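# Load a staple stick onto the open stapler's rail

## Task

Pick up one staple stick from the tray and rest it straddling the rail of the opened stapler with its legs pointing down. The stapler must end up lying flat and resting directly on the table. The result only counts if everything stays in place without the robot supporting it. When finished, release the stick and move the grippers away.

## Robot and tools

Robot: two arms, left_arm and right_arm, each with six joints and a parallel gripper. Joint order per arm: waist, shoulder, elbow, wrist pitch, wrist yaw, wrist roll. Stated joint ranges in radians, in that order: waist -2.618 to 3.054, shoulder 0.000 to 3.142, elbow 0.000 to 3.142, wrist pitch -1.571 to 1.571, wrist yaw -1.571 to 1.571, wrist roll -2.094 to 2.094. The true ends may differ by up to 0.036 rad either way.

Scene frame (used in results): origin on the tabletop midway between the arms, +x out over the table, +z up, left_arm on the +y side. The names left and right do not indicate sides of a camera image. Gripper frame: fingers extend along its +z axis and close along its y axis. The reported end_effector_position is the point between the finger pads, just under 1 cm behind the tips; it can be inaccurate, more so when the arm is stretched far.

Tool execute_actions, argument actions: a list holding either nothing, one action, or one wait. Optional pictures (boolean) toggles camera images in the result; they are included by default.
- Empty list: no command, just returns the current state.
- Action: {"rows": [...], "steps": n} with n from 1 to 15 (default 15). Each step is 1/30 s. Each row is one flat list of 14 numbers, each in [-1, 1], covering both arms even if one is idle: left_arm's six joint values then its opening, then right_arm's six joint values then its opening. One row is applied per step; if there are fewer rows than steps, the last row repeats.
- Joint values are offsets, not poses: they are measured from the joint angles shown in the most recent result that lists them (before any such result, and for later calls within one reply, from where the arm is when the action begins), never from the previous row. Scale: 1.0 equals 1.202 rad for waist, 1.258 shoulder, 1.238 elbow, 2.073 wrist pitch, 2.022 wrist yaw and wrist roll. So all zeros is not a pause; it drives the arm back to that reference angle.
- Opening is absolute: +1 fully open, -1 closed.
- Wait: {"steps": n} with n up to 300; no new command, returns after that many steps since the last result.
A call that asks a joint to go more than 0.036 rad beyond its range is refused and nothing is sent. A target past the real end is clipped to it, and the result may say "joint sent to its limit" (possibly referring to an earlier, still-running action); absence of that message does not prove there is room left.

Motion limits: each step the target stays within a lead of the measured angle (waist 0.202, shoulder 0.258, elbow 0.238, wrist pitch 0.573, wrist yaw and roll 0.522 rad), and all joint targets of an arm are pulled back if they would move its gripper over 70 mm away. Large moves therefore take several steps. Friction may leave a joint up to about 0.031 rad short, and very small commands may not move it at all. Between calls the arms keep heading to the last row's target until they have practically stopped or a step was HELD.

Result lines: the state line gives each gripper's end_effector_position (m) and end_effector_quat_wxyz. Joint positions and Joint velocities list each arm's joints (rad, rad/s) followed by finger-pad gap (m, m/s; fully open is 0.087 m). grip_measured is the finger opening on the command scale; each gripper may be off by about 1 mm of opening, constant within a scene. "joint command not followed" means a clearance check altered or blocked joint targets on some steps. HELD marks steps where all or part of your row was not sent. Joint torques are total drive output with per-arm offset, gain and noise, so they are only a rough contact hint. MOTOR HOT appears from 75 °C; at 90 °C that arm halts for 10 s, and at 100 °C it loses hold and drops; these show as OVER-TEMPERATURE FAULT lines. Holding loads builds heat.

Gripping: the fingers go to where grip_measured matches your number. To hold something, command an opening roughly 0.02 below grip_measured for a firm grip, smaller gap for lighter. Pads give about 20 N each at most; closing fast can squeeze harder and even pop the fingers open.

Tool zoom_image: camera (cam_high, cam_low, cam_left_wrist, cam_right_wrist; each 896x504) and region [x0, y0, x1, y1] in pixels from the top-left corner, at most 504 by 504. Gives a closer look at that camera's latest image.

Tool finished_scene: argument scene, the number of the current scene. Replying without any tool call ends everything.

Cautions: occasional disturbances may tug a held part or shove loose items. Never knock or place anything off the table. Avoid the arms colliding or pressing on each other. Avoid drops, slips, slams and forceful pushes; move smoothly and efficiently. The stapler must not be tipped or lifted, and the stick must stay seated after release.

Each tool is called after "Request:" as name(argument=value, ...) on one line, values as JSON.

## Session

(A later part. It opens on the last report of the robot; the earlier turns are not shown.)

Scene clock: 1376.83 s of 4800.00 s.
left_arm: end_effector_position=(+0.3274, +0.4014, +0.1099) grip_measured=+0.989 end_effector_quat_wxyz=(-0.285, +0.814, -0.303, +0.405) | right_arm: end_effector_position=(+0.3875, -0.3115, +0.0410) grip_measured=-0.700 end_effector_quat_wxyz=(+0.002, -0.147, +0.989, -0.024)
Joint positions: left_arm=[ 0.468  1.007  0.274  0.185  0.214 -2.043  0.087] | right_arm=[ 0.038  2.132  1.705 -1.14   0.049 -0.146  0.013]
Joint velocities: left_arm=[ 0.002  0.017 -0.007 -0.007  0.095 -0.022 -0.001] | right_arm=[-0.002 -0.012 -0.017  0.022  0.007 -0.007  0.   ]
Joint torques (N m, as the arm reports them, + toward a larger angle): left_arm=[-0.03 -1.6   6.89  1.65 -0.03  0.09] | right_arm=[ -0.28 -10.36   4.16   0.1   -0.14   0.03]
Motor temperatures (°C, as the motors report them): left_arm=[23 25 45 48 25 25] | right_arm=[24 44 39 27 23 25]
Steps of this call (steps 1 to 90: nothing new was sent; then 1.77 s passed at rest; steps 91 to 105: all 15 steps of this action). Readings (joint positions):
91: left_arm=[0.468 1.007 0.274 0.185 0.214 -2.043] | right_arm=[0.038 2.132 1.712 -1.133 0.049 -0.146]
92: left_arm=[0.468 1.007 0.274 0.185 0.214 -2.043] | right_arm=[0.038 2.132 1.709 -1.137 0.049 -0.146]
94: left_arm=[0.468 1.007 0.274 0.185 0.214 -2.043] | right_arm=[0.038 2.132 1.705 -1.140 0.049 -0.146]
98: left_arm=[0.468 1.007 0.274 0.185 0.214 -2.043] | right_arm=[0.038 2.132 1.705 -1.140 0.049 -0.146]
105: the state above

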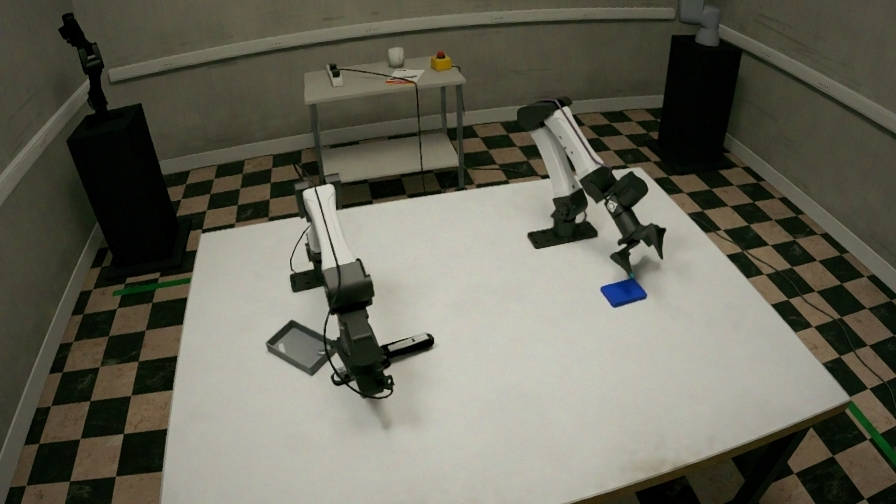

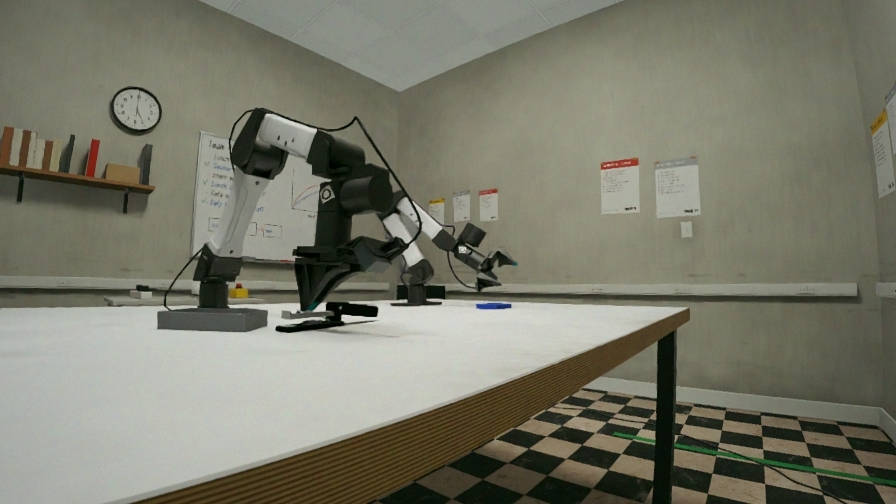

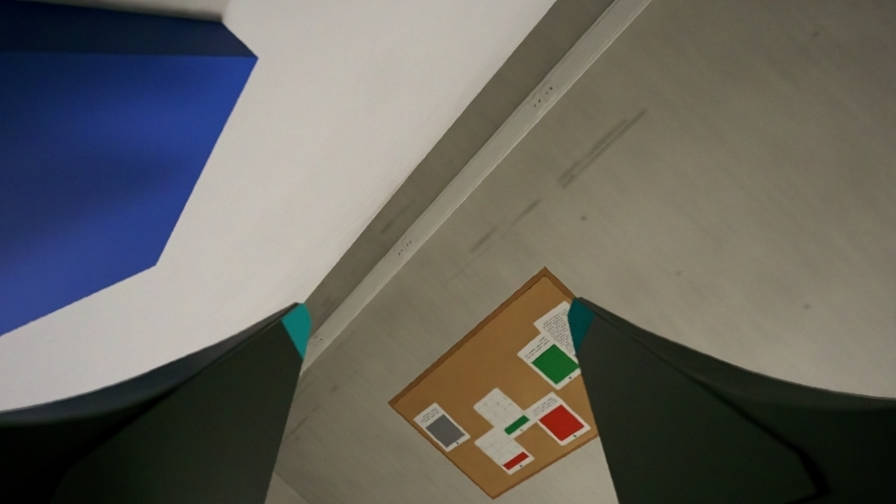

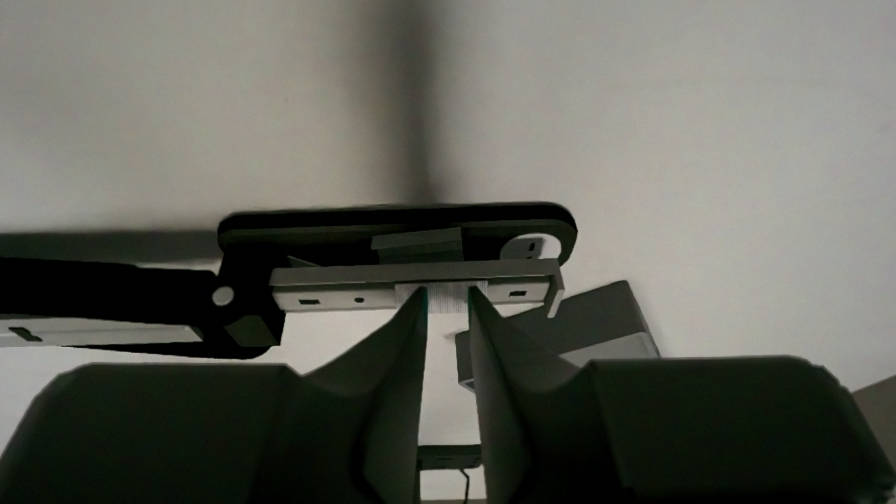

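Request:
execute_actions(actions=[{"rows":[[0,0,0,0,0,0,1,0,0,0,-0.03,0,0,-0.7]],"steps":15}])

Request:
zoom_image(camera="cam_right_wrist", region=[300, 220, 600, 360])

Request:
zoom_image(camera="cam_low", region=[260, 270, 400, 345])

Scene clock: 1385.00 s of 4800.00 s.
left_arm: end_effector_position=(+0.3274, +0.4014, +0.1099) grip_measured=+0.989 end_effector_quat_wxyz=(-0.285, +0.814, -0.303, +0.405) | right_arm: end_effector_position=(+0.3859, -0.3118, +0.0413) grip_measured=-0.700 end_effector_quat_wxyz=(-0.001, -0.147, +0.989, -0.024)
Joint positions: left_arm=[ 0.468  1.007  0.274  0.185  0.214 -2.043  0.087] | right_arm=[ 0.038  2.132  1.705 -1.147  0.049 -0.146  0.013]
Joint velocities: left_arm=[-0.002 -0.012  0.002  0.051  0.007 -0.066 -0.   ] | right_arm=[-0.012  0.002  0.007 -0.051  0.022  0.007  0.001]
Joint torques (N m, as the arm reports them, + toward a larger angle): left_arm=[-0.03 -1.69  6.88  1.64  0.    0.09] | right_arm=[ -0.3  -10.35   6.67  -0.17  -0.14   0.03]
Motor temperatures (°C, as the motors report them): left_arm=[23 25 45 48 25 25] | right_arm=[24 44 39 26 23 25]
Steps of this call (steps 1 to 15: the robot went on to your last target; steps 16 to 90: nothing new was sent; then 4.67 s passed at rest; steps 91 to 105: all 15 steps of this action). Readings (joint positions):
91: left_arm=[0.468 1.007 0.274 0.185 0.214 -2.043] | right_arm=[0.038 2.132 1.705 -1.142 0.049 -0.146]
92: left_arm=[0.468 1.007 0.274 0.185 0.214 -2.043] | right_arm=[0.038 2.132 1.705 -1.144 0.049 -0.146]
94: left_arm=[0.468 1.007 0.274 0.185 0.214 -2.043] | right_arm=[0.038 2.132 1.705 -1.146 0.049 -0.146]
98: left_arm=[0.468 1.007 0.274 0.185 0.214 -2.043] | right_arm=[0.038 2.132 1.705 -1.146 0.049 -0.146]
105: the state above

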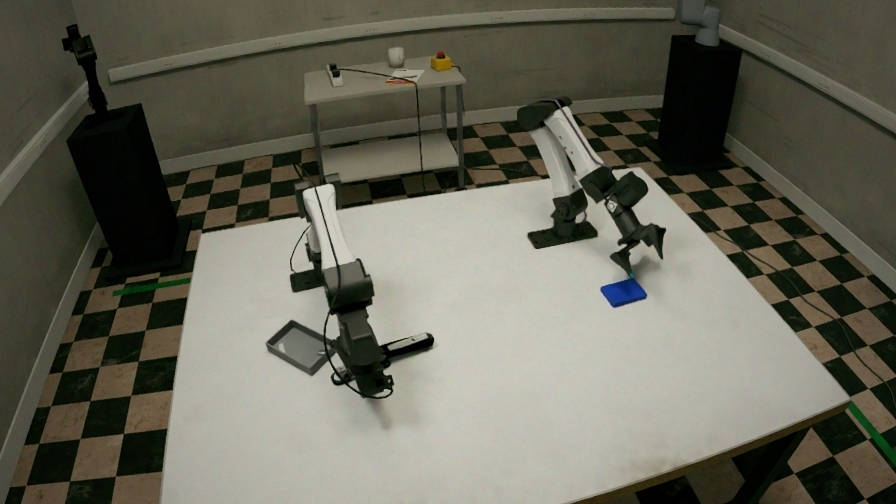

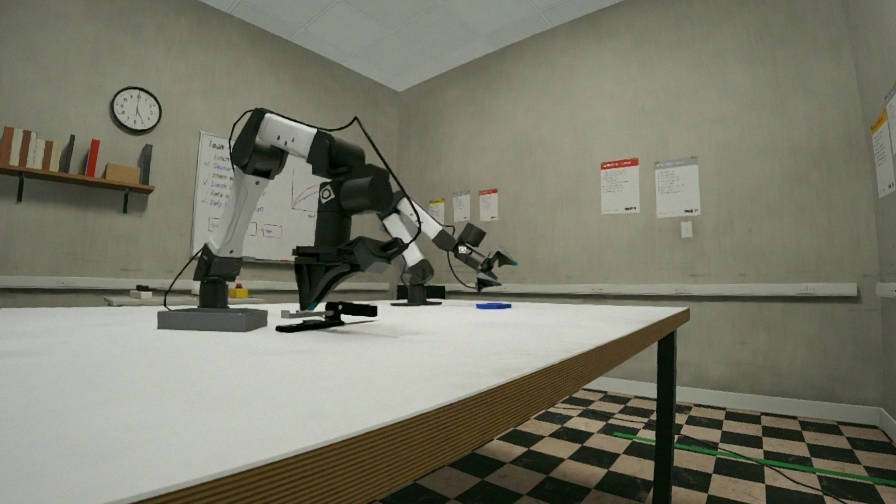

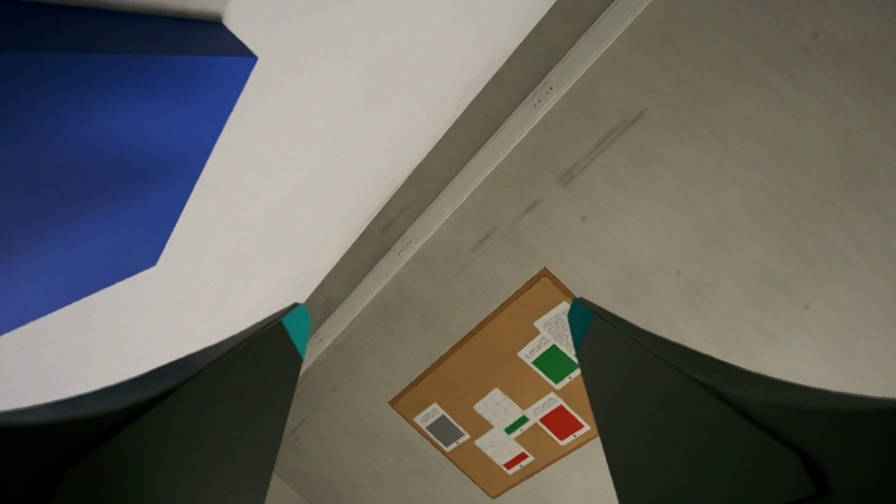

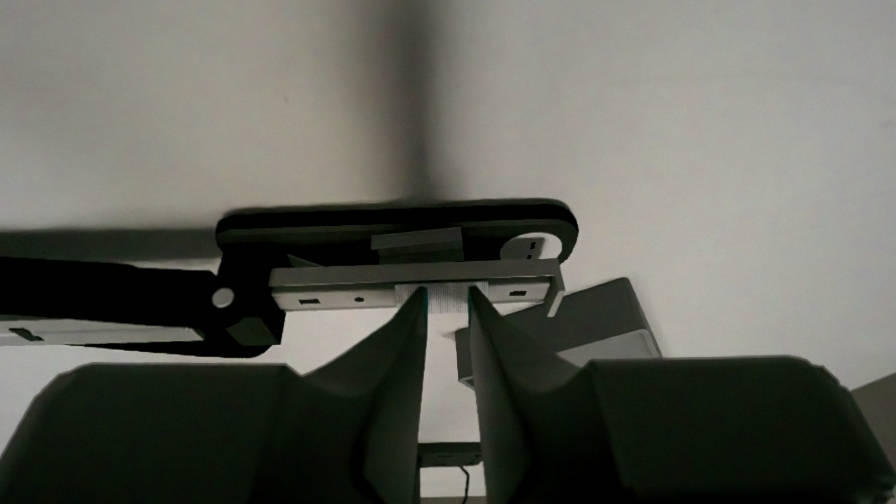

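Region (300, 220, 600, 360) of cam_right_wrist's 896x504 image, scaled by 1.680, with more detail than that image has; it fills the top 235 rows of this view, and the rest is white.

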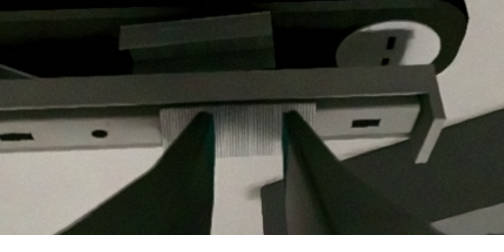

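Region (260, 270, 400, 345) of cam_low's 896x504 image, scaled by 3.600, with more detail than that image has; it fills the top 270 rows of this view, and the rest is white.

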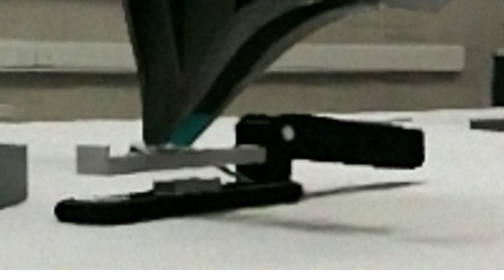

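Request:
execute_actions(actions=[{"rows":[[0,0,0,0,0,0,1,0,0,0.04,0,0,0,-0.7],[0,0,0,0,0,0,1,0,0,0.04,0,0,0,-0.7],[0,0,0,0,0,0,1,0,0,0.04,0,0,0,-0.7],[0,0,0,0,0,0,1,0,0,0.04,0,0,0,-0.7],[0,0,0,0,0,0,1,0,0,0.04,0,0,0,-0.7],[0,0,0,0,0,0,1,0,0,0.04,0,0,0,-0.1]],"steps":15}], pictures=false)

Request:
execute_actions(actions=[{"steps":10}])

Scene clock: 1393.30 s of 4800.00 s.
left_arm: end_effector_position=(+0.3274, +0.4014, +0.1099) grip_measured=+0.989 end_effector_quat_wxyz=(-0.285, +0.814, -0.303, +0.405) | right_arm: end_effector_position=(+0.3918, -0.3110, +0.0455) grip_measured=-0.100 end_effector_quat_wxyz=(+0.009, -0.147, +0.989, -0.025)
Joint positions: left_arm=[ 0.468  1.007  0.274  0.185  0.214 -2.043  0.087] | right_arm=[ 0.038  2.132  1.725 -1.147  0.049 -0.146  0.039]
Joint velocities: left_arm=[-0.007  0.002  0.012 -0.095 -0.051  0.007  0.   ] | right_arm=[-0.007 -0.007  0.002 -0.007 -0.007  0.007 -0.   ]
Joint torques (N m, as the arm reports them, + toward a larger angle): left_arm=[ 0.   -1.71  6.96  1.65  0.01  0.1 ] | right_arm=[ -0.28 -10.42   9.23   0.49  -0.14   0.02]
Motor temperatures (°C, as the motors report them): left_arm=[23 25 45 48 25 25] | right_arm=[24 45 39 26 23 25]
Steps of this call (steps 1 to 15: the robot went on to your last target; steps 16 to 90: nothing new was sent; then 4.80 s passed at rest; steps 91 to 105: all 15 steps of this action). Readings (joint positions):
91: left_arm=[0.468 1.007 0.274 0.185 0.214 -2.043] | right_arm=[0.038 2.132 1.710 -1.147 0.049 -0.146]
92: left_arm=[0.468 1.007 0.274 0.185 0.214 -2.043] | right_arm=[0.038 2.132 1.714 -1.147 0.049 -0.146]
94: left_arm=[0.468 1.007 0.274 0.185 0.214 -2.043] | right_arm=[0.038 2.132 1.723 -1.147 0.049 -0.146]
98: left_arm=[0.468 1.007 0.274 0.185 0.214 -2.043] | right_arm=[0.038 2.132 1.725 -1.147 0.049 -0.146]
105: the state above

Scene clock: 1393.63 s of 4800.00 s.
left_arm: end_effector_position=(+0.3274, +0.4014, +0.1099) grip_measured=+0.989 end_effector_quat_wxyz=(-0.285, +0.814, -0.303, +0.405) | right_arm: end_effector_position=(+0.3918, -0.3110, +0.0455) grip_measured=-0.100 end_effector_quat_wxyz=(+0.009, -0.147, +0.989, -0.025)
Joint positions: left_arm=[ 0.468  1.007  0.274  0.185  0.214 -2.043  0.087] | right_arm=[ 0.038  2.132  1.725 -1.147  0.049 -0.146  0.039]
Joint velocities: left_arm=[-0.002  0.007 -0.012  0.125 -0.037 -0.051  0.001] | right_arm=[ 0.017 -0.007 -0.002 -0.022  0.007 -0.081  0.   ]
Joint torques (N m, as the arm reports them, + toward a larger angle): left_arm=[ 0.01 -1.59  6.93  1.65  0.    0.11] | right_arm=[ -0.3  -10.41   9.25   0.49  -0.14   0.02]
Motor temperatures (°C, as the motors report them): left_arm=[23 25 45 48 25 25] | right_arm=[24 45 39 26 23 25]
Steps of this call (steps 1 to 10: the robot went on to your last target). Readings (joint positions):
1: left_arm=[0.468 1.007 0.274 0.185 0.214 -2.043] | right_arm=[0.038 2.132 1.725 -1.147 0.049 -0.146]
2: left_arm=[0.468 1.007 0.274 0.185 0.214 -2.043] | right_arm=[0.038 2.132 1.725 -1.147 0.049 -0.146]
4: left_arm=[0.468 1.007 0.274 0.185 0.214 -2.043] | right_arm=[0.038 2.132 1.725 -1.147 0.049 -0.146]
8: left_arm=[0.468 1.007 0.274 0.185 0.214 -2.043] | right_arm=[0.038 2.132 1.725 -1.147 0.049 -0.146]
10: the state above

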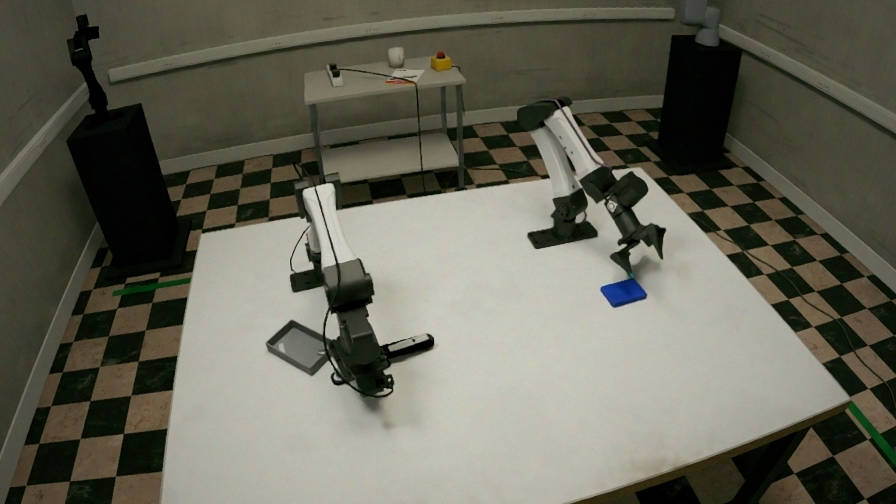

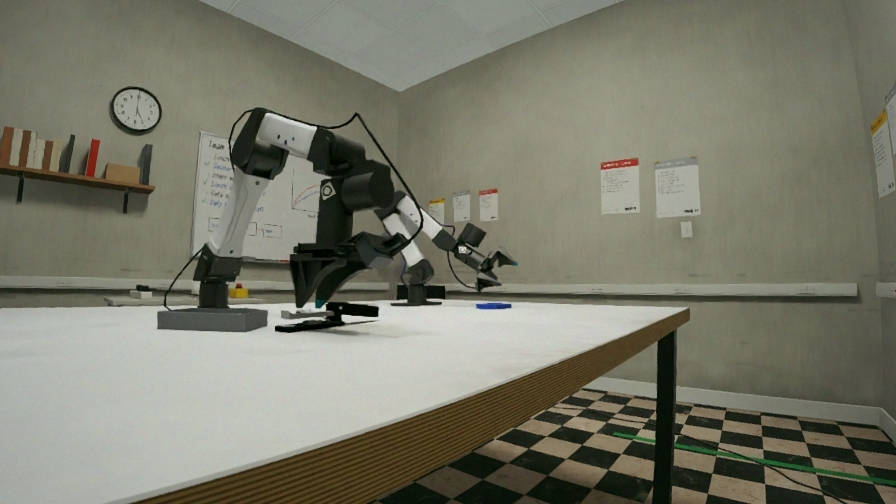

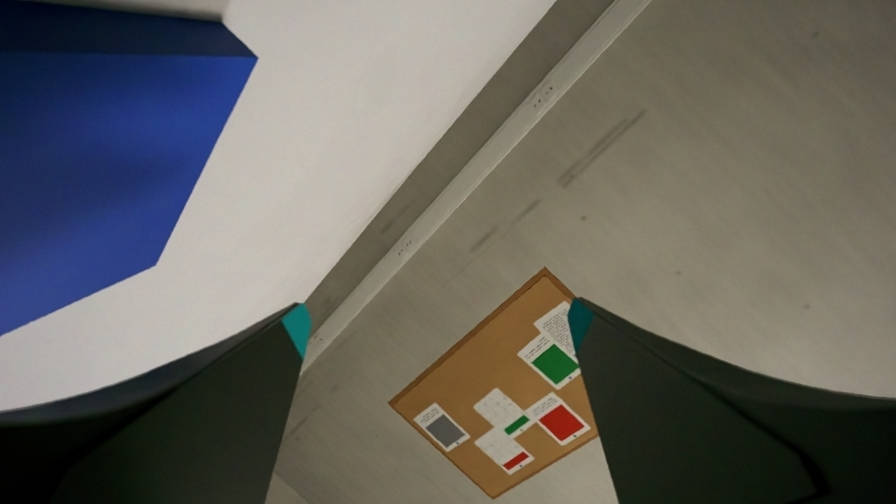

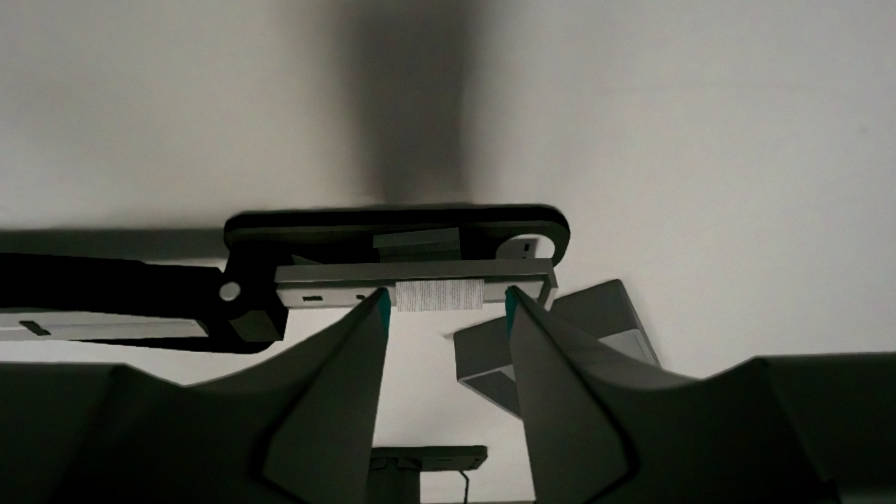

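Elbow −0.032 → about (0.382, 0.039).

Request:
execute_actions(actions=[{"rows":[[0,0,0,0,0,0,1,0,0,-0.043,0,0,0,-0.1],[0,0,0,0,0,0,1,0,0,-0.043,0,0,0,-0.1],[0,0,0,0,0,0,1,0,0,-0.043,0,0,0,-0.1],[0,0,0,0,0,0,1,0,0,-0.043,0,0,0,-0.1],[0,0,0,0,0,0,1,0,0,-0.043,0,0,0,-0.1],[0,0,0,0,0,0,1,0,0,-0.043,0,0,0,-0.1],[0,0,0,0,0,0,1,0,0,-0.043,0,0,0,-0.1],[0,0,0,0,0,0,1,0,0,-0.043,0,0,0,-0.2],[0,0,0,0,0,0,1,0,0,-0.043,0,0,0,-0.27],[0,0,0,0,0,0,1,0,0,-0.043,0,0,0,-0.31],[0,0,0,0,0,0,1,0,0,-0.043,0,0,0,-0.34],[0,0,0,0,0,0,1,0,0,-0.043,0,0,0,-0.38]],"steps":15}], pictures=false)

Request:
execute_actions(actions=[{"steps":10}])

Request:
zoom_image(camera="cam_right_wrist", region=[300, 220, 600, 360])

Scene clock: 1407.57 s of 4800.00 s.
left_arm: end_effector_position=(+0.3274, +0.4014, +0.1099) grip_measured=+0.989 end_effector_quat_wxyz=(-0.285, +0.814, -0.303, +0.405) | right_arm: end_effector_position=(+0.3831, -0.3114, +0.0391) grip_measured=-0.375 end_effector_quat_wxyz=(-0.006, -0.147, +0.989, -0.022)
Joint positions: left_arm=[ 0.468  1.007  0.274  0.185  0.214 -2.043  0.087] | right_arm=[ 0.038  2.132  1.695 -1.145  0.044 -0.146  0.027]
Joint velocities: left_arm=[ 0.002  0.007 -0.012 -0.051 -0.037  0.007  0.002] | right_arm=[-0.007 -0.002  0.027 -0.066 -0.037  0.022 -0.001]
Joint torques (N m, as the arm reports them, + toward a larger angle): left_arm=[-0.02 -1.66  6.85  1.67  0.    0.12] | right_arm=[ -0.31 -10.34   4.65   0.41  -0.11   0.02]
Motor temperatures (°C, as the motors report them): left_arm=[23 25 45 48 25 25] | right_arm=[24 45 40 26 23 25]
Steps of this call (steps 1 to 15: the robot went on to your last target; steps 16 to 90: nothing new was sent; then 10.43 s passed at rest; steps 91 to 105: all 15 steps of this action). Readings (joint positions):
91: left_arm=[0.468 1.007 0.274 0.185 0.214 -2.043] | right_arm=[0.038 2.132 1.722 -1.145 0.049 -0.146]
92: left_arm=[0.468 1.007 0.274 0.185 0.214 -2.043] | right_arm=[0.038 2.132 1.715 -1.145 0.049 -0.146]
94: left_arm=[0.468 1.007 0.274 0.185 0.214 -2.043] | right_arm=[0.038 2.132 1.700 -1.145 0.049 -0.146]
98: left_arm=[0.468 1.007 0.274 0.185 0.214 -2.043] | right_arm=[0.038 2.132 1.695 -1.145 0.047 -0.146]
105: the state above

Scene clock: 1407.90 s of 4800.00 s.
left_arm: end_effector_position=(+0.3274, +0.4014, +0.1099) grip_measured=+0.989 end_effector_quat_wxyz=(-0.285, +0.814, -0.303, +0.405) | right_arm: end_effector_position=(+0.3831, -0.3114, +0.0391) grip_measured=-0.375 end_effector_quat_wxyz=(-0.006, -0.147, +0.989, -0.022)
Joint positions: left_arm=[ 0.468  1.007  0.274  0.185  0.214 -2.043  0.087] | right_arm=[ 0.038  2.132  1.695 -1.145  0.044 -0.146  0.027]
Joint velocities: left_arm=[ 0.012 -0.017 -0.012  0.022  0.051  0.007  0.   ] | right_arm=[-0.002  0.007 -0.002 -0.022 -0.022 -0.022  0.   ]
Joint torques (N m, as the arm reports them, + toward a larger angle): left_arm=[-0.07 -1.69  6.91  1.64 -0.02  0.09] | right_arm=[ -0.31 -10.33   4.64   0.4   -0.09   0.03]
Motor temperatures (°C, as the motors report them): left_arm=[23 25 45 48 25 25] | right_arm=[24 45 40 26 23 25]
Steps of this call (steps 1 to 10: the robot went on to your last target). Readings (joint positions):
1: left_arm=[0.468 1.007 0.274 0.185 0.214 -2.043] | right_arm=[0.038 2.132 1.695 -1.145 0.044 -0.146]
2: left_arm=[0.468 1.007 0.274 0.185 0.214 -2.043] | right_arm=[0.038 2.132 1.695 -1.145 0.044 -0.146]
4: left_arm=[0.468 1.007 0.274 0.185 0.214 -2.043] | right_arm=[0.038 2.132 1.695 -1.145 0.044 -0.146]
8: left_arm=[0.468 1.007 0.274 0.185 0.214 -2.043] | right_arm=[0.038 2.132 1.695 -1.145 0.044 -0.146]
10: the state above

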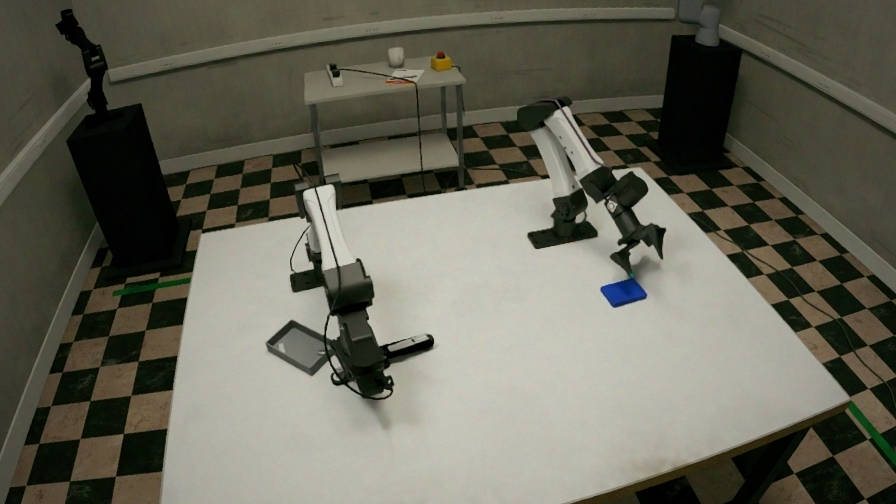

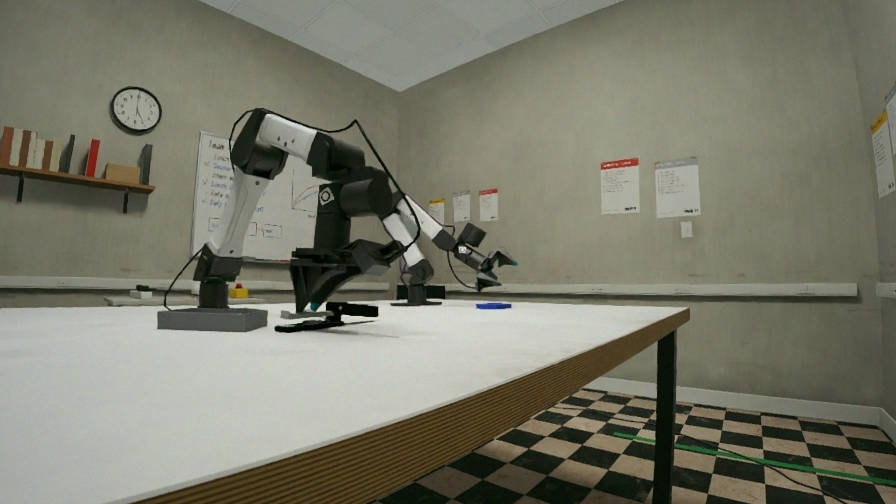

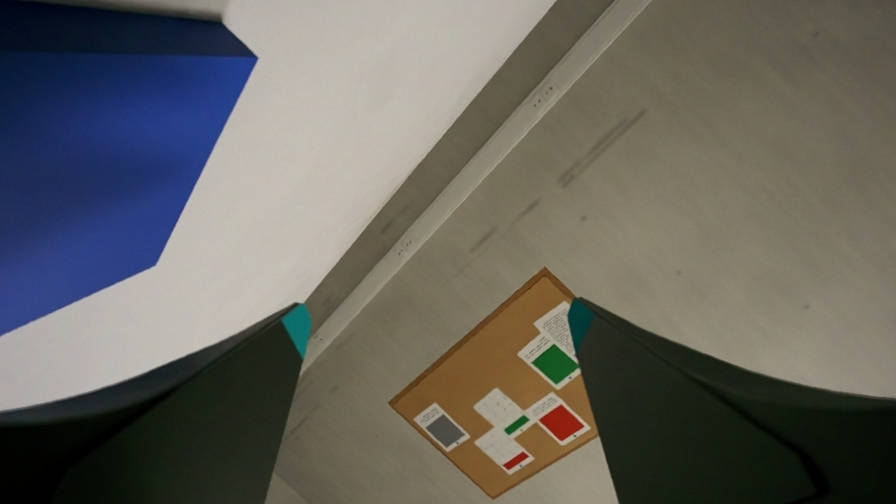

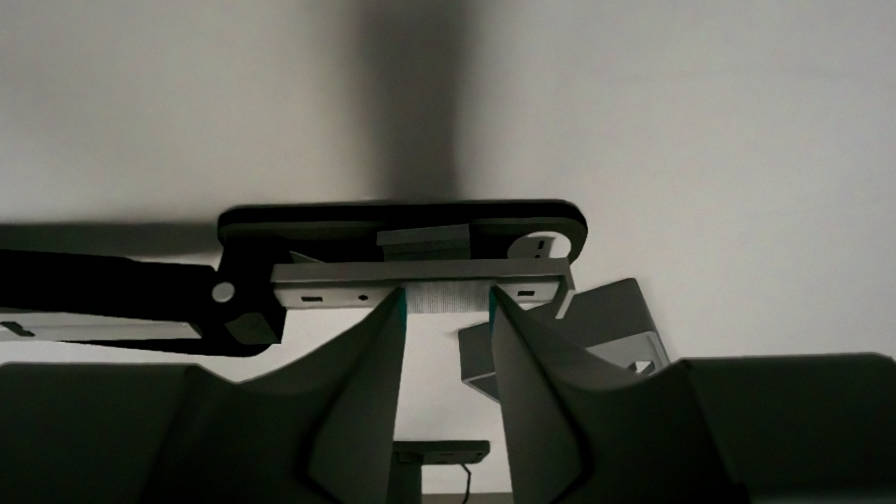

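Region (300, 220, 600, 360) of cam_right_wrist's 896x504 image, scaled by 1.680, with more detail than that image has; it fills the top 235 rows of this view, and the rest is white.

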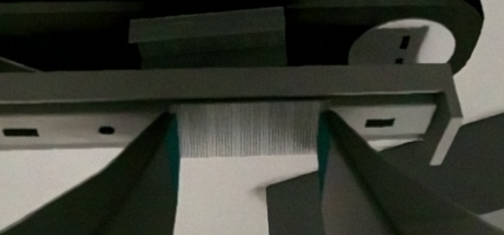

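Request:
execute_actions(actions=[{"rows":[[0,0,0,0,0,0,1,0,0,-0.02,0,0,0,-0.4],[0,0,0,0,0,0,1,0,0,-0.02,0,0,0,-0.4],[0,0,0,0,0,0,1,0,0,-0.02,0,0,0,-0.4],[0,0,0,0,0,0,1,0,0,0.04,-0.02,0,0,-0.4],[0,0,0,0,0,0,1,0,0,0.04,-0.02,0,0,-0.4],[0,0,0,0,0,0,1,0,0,0.04,-0.02,0,0,-0.4],[0,0,0,0,0,0,1,0,0,0.04,-0.027,0,0,-0.4]],"steps":15}], pictures=false)

Request:
execute_actions(actions=[{"steps":15}])

Request:
zoom_image(camera="cam_right_wrist", region=[300, 220, 600, 360])

Request:
zoom_image(camera="cam_low", region=[260, 270, 400, 345])

Scene clock: 1421.83 s of 4800.00 s.
left_arm: end_effector_position=(+0.3274, +0.4014, +0.1099) grip_measured=+0.989 end_effector_quat_wxyz=(-0.285, +0.814, -0.303, +0.405) | right_arm: end_effector_position=(+0.3801, -0.3106, +0.0454) grip_measured=-0.400 end_effector_quat_wxyz=(-0.013, -0.147, +0.989, -0.020)
Joint positions: left_arm=[ 0.468  1.007  0.274  0.185  0.214 -2.043  0.087] | right_arm=[ 0.04   2.13   1.715 -1.182  0.041 -0.145  0.026]
Joint velocities: left_arm=[-0.002  0.002 -0.002 -0.095 -0.007  0.007 -0.   ] | right_arm=[-0.002  0.002  0.007  0.022 -0.051 -0.007  0.002]
Joint torques (N m, as the arm reports them, + toward a larger angle): left_arm=[ 0.05 -1.7   6.94  1.67  0.    0.11] | right_arm=[ -0.46 -10.16   9.21   0.23  -0.11   0.02]
Motor temperatures (°C, as the motors report them): left_arm=[23 25 45 48 25 25] | right_arm=[24 45 39 26 23 25]
Steps of this call (steps 1 to 15: the robot went on to your last target; steps 16 to 90: nothing new was sent; then 10.43 s passed at rest; steps 91 to 105: all 15 steps of this action). Readings (joint positions):
91: left_arm=[0.468 1.007 0.274 0.185 0.214 -2.043] | right_arm=[0.038 2.132 1.695 -1.145 0.044 -0.146]
92: left_arm=[0.468 1.007 0.274 0.185 0.214 -2.043] | right_arm=[0.039 2.130 1.695 -1.144 0.041 -0.145]
94: left_arm=[0.468 1.007 0.274 0.185 0.214 -2.043] | right_arm=[0.040 2.129 1.698 -1.147 0.041 -0.145]
98: left_arm=[0.468 1.007 0.274 0.185 0.214 -2.043] | right_arm=[0.040 2.130 1.713 -1.166 0.041 -0.145]
105: the state above

Scene clock: 1422.33 s of 4800.00 s.
left_arm: end_effector_position=(+0.3274, +0.4014, +0.1099) grip_measured=+0.989 end_effector_quat_wxyz=(-0.285, +0.814, -0.303, +0.405) | right_arm: end_effector_position=(+0.3791, -0.3108, +0.0456) grip_measured=-0.400 end_effector_quat_wxyz=(-0.015, -0.148, +0.989, -0.020)
Joint positions: left_arm=[ 0.468  1.007  0.274  0.185  0.214 -2.043  0.087] | right_arm=[ 0.04   2.13   1.715 -1.185  0.041 -0.145  0.026]
Joint velocities: left_arm=[-0.007 -0.002 -0.007  0.022  0.037 -0.007  0.001] | right_arm=[ 0.002  0.012  0.002  0.022 -0.066 -0.066  0.   ]
Joint torques (N m, as the arm reports them, + toward a larger angle): left_arm=[ 0.03 -1.69  6.84  1.66  0.01  0.07] | right_arm=[ -0.42 -10.17   9.18   0.2   -0.11   0.02]
Motor temperatures (°C, as the motors report them): left_arm=[23 25 45 48 25 25] | right_arm=[24 45 40 26 23 25]
Steps of this call (steps 1 to 15: the robot went on to your last target). Readings (joint positions):
1: left_arm=[0.468 1.007 0.274 0.185 0.214 -2.043] | right_arm=[0.040 2.130 1.715 -1.183 0.041 -0.145]
2: left_arm=[0.468 1.007 0.274 0.185 0.214 -2.043] | right_arm=[0.040 2.130 1.715 -1.183 0.041 -0.145]
4: left_arm=[0.468 1.007 0.274 0.185 0.214 -2.043] | right_arm=[0.040 2.130 1.715 -1.184 0.041 -0.145]
8: left_arm=[0.468 1.007 0.274 0.185 0.214 -2.043] | right_arm=[0.040 2.130 1.715 -1.185 0.041 -0.145]
15: the state above
All arms were judged still, so your last target was given up. Only a new action makes them travel on or press farther. Fingers that are still opening or closing keep moving.

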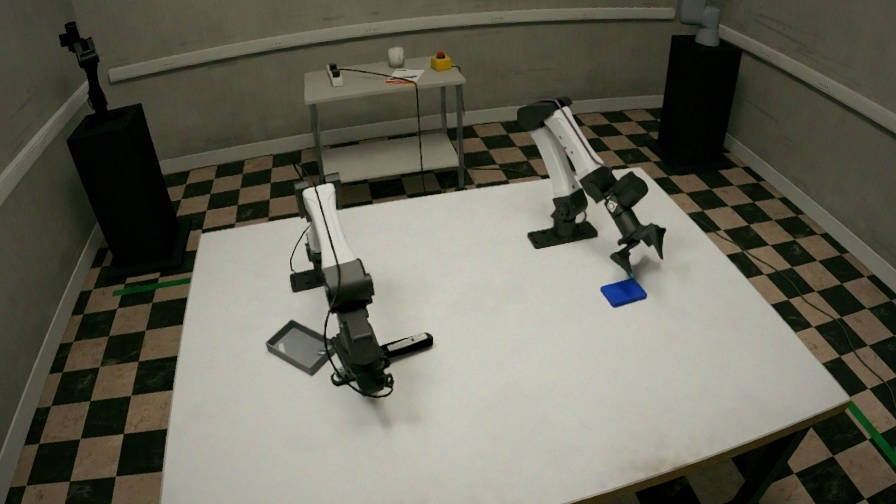

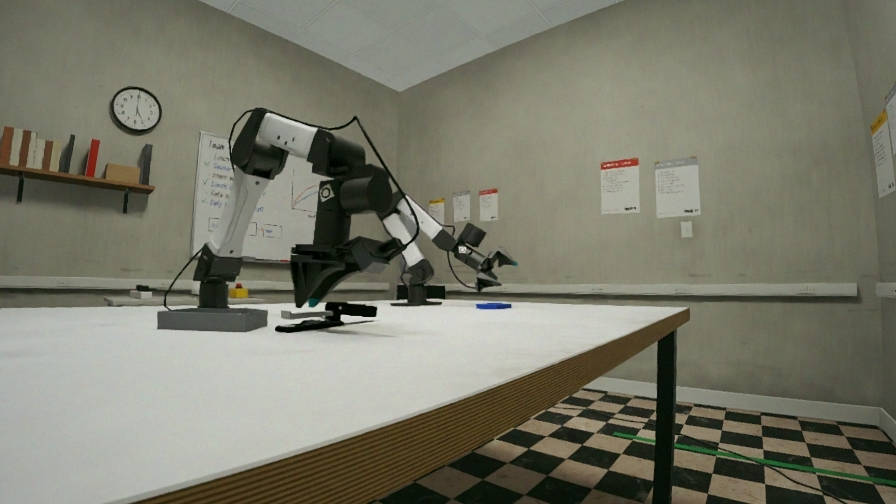

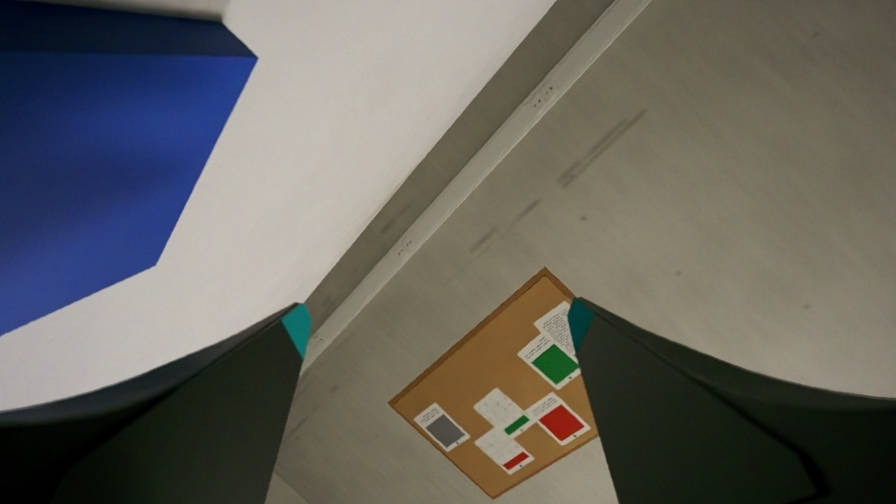

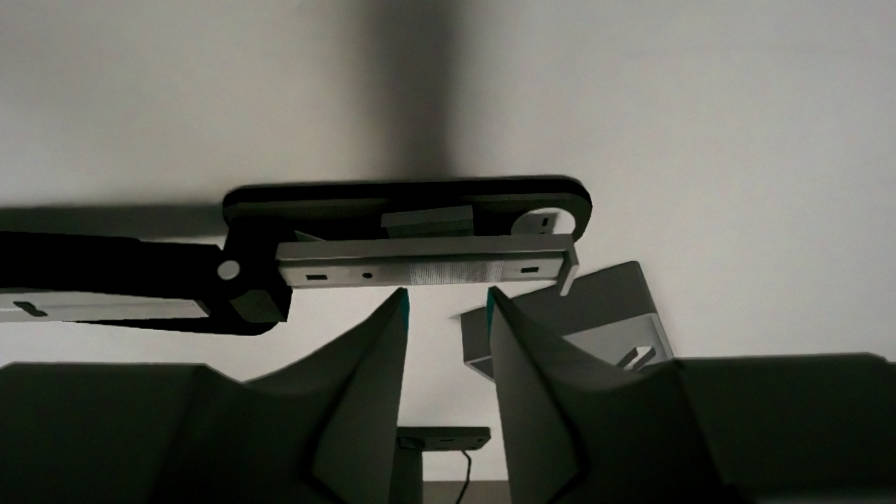

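Region (300, 220, 600, 360) of cam_right_wrist's 896x504 image, scaled by 1.680, with more detail than that image has; it fills the top 235 rows of this view, and the rest is white.

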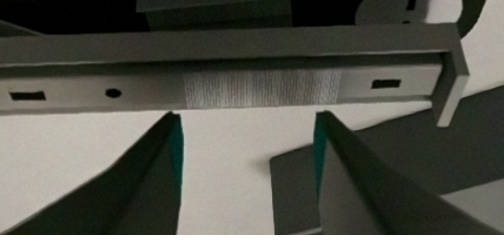

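Region (260, 270, 400, 345) of cam_low's 896x504 image, scaled by 3.600, with more detail than that image has; it fills the top 270 rows of this view, and the rest is white.

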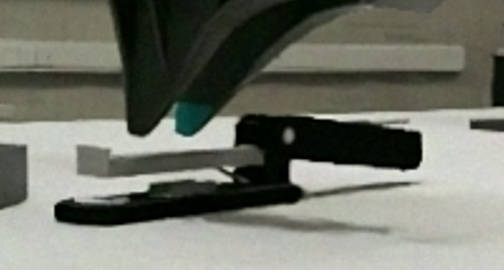

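It seated. Move clear.

Request:
execute_actions(actions=[{"rows":[[0,0,0,0,0,0,1,0,-0.2,0.1,-0.1,0,0,0.2]],"steps":15}], pictures=false)

Request:
execute_actions(actions=[{"steps":15}], pictures=false)

Request:
finished_scene(scene=1)

Scene clock: 1428.83 s of 4800.00 s.
left_arm: end_effector_position=(+0.3274, +0.4014, +0.1099) grip_measured=+0.989 end_effector_quat_wxyz=(-0.285, +0.814, -0.303, +0.405) | right_arm: end_effector_position=(+0.3655, -0.3128, +0.1656) grip_measured=+0.200 end_effector_quat_wxyz=(+0.087, -0.145, +0.985, -0.020)
Joint positions: left_arm=[ 0.468  1.007  0.274  0.185  0.214 -2.043  0.087] | right_arm=[ 0.04   1.866  1.834 -1.365  0.041 -0.145  0.052]
Joint velocities: left_arm=[ 0.012 -0.017  0.012  0.022 -0.007  0.037 -0.   ] | right_arm=[-0.002  0.042  0.007 -0.11   0.007 -0.051  0.   ]
Joint torques (N m, as the arm reports them, + toward a larger angle): left_arm=[-0.01 -1.57  6.95  1.64  0.01  0.11] | right_arm=[-0.29 -7.67  7.33  0.71 -0.14  0.02]
Motor temperatures (°C, as the motors report them): left_arm=[23 25 45 48 25 25] | right_arm=[24 45 40 26 23 25]
Steps of this call (steps 1 to 90: nothing new was sent; then 3.00 s passed at rest; steps 91 to 105: all 15 steps of this action). Readings (joint positions):
91: left_arm=[0.468 1.007 0.274 0.185 0.214 -2.043] | right_arm=[0.040 2.121 1.718 -1.195 0.041 -0.145]
92: left_arm=[0.468 1.007 0.274 0.185 0.214 -2.043] | right_arm=[0.040 2.103 1.720 -1.216 0.041 -0.145]
94: left_arm=[0.468 1.007 0.274 0.185 0.214 -2.043] | right_arm=[0.040 2.041 1.740 -1.259 0.041 -0.145]
98: left_arm=[0.468 1.007 0.274 0.185 0.214 -2.043] | right_arm=[0.040 1.902 1.812 -1.321 0.041 -0.145]
105: the state above

Scene clock: 1429.33 s of 4800.00 s.
left_arm: end_effector_position=(+0.3274, +0.4014, +0.1099) grip_measured=+0.989 end_effector_quat_wxyz=(-0.285, +0.814, -0.303, +0.405) | right_arm: end_effector_position=(+0.3622, -0.3133, +0.1651) grip_measured=+0.200 end_effector_quat_wxyz=(+0.079, -0.145, +0.986, -0.020)
Joint positions: left_arm=[ 0.468  1.007  0.274  0.185  0.214 -2.043  0.087] | right_arm=[ 0.04   1.868  1.834 -1.378  0.041 -0.145  0.052]
Joint velocities: left_arm=[-0.017 -0.012  0.012  0.007 -0.007  0.051  0.   ] | right_arm=[-0.007  0.012 -0.007  0.051 -0.007 -0.022  0.   ]
Joint torques (N m, as the arm reports them, + toward a larger angle): left_arm=[ 0.05 -1.65  6.85  1.65 -0.02  0.1 ] | right_arm=[-0.31 -7.59  7.31  0.64 -0.14  0.03]
Motor temperatures (°C, as the motors report them): left_arm=[23 25 45 48 25 25] | right_arm=[24 45 40 26 23 25]
Steps of this call (steps 1 to 15: the robot went on to your last target). Readings (joint positions):
1: left_arm=[0.468 1.007 0.274 0.185 0.214 -2.043] | right_arm=[0.040 1.867 1.834 -1.368 0.041 -0.145]
2: left_arm=[0.468 1.007 0.274 0.185 0.214 -2.043] | right_arm=[0.040 1.868 1.834 -1.370 0.041 -0.145]
4: left_arm=[0.468 1.007 0.274 0.185 0.214 -2.043] | right_arm=[0.040 1.868 1.834 -1.373 0.041 -0.145]
8: left_arm=[0.468 1.007 0.274 0.185 0.214 -2.043] | right_arm=[0.040 1.868 1.834 -1.377 0.041 -0.145]
15: the state above

The scene is finished: the task was done.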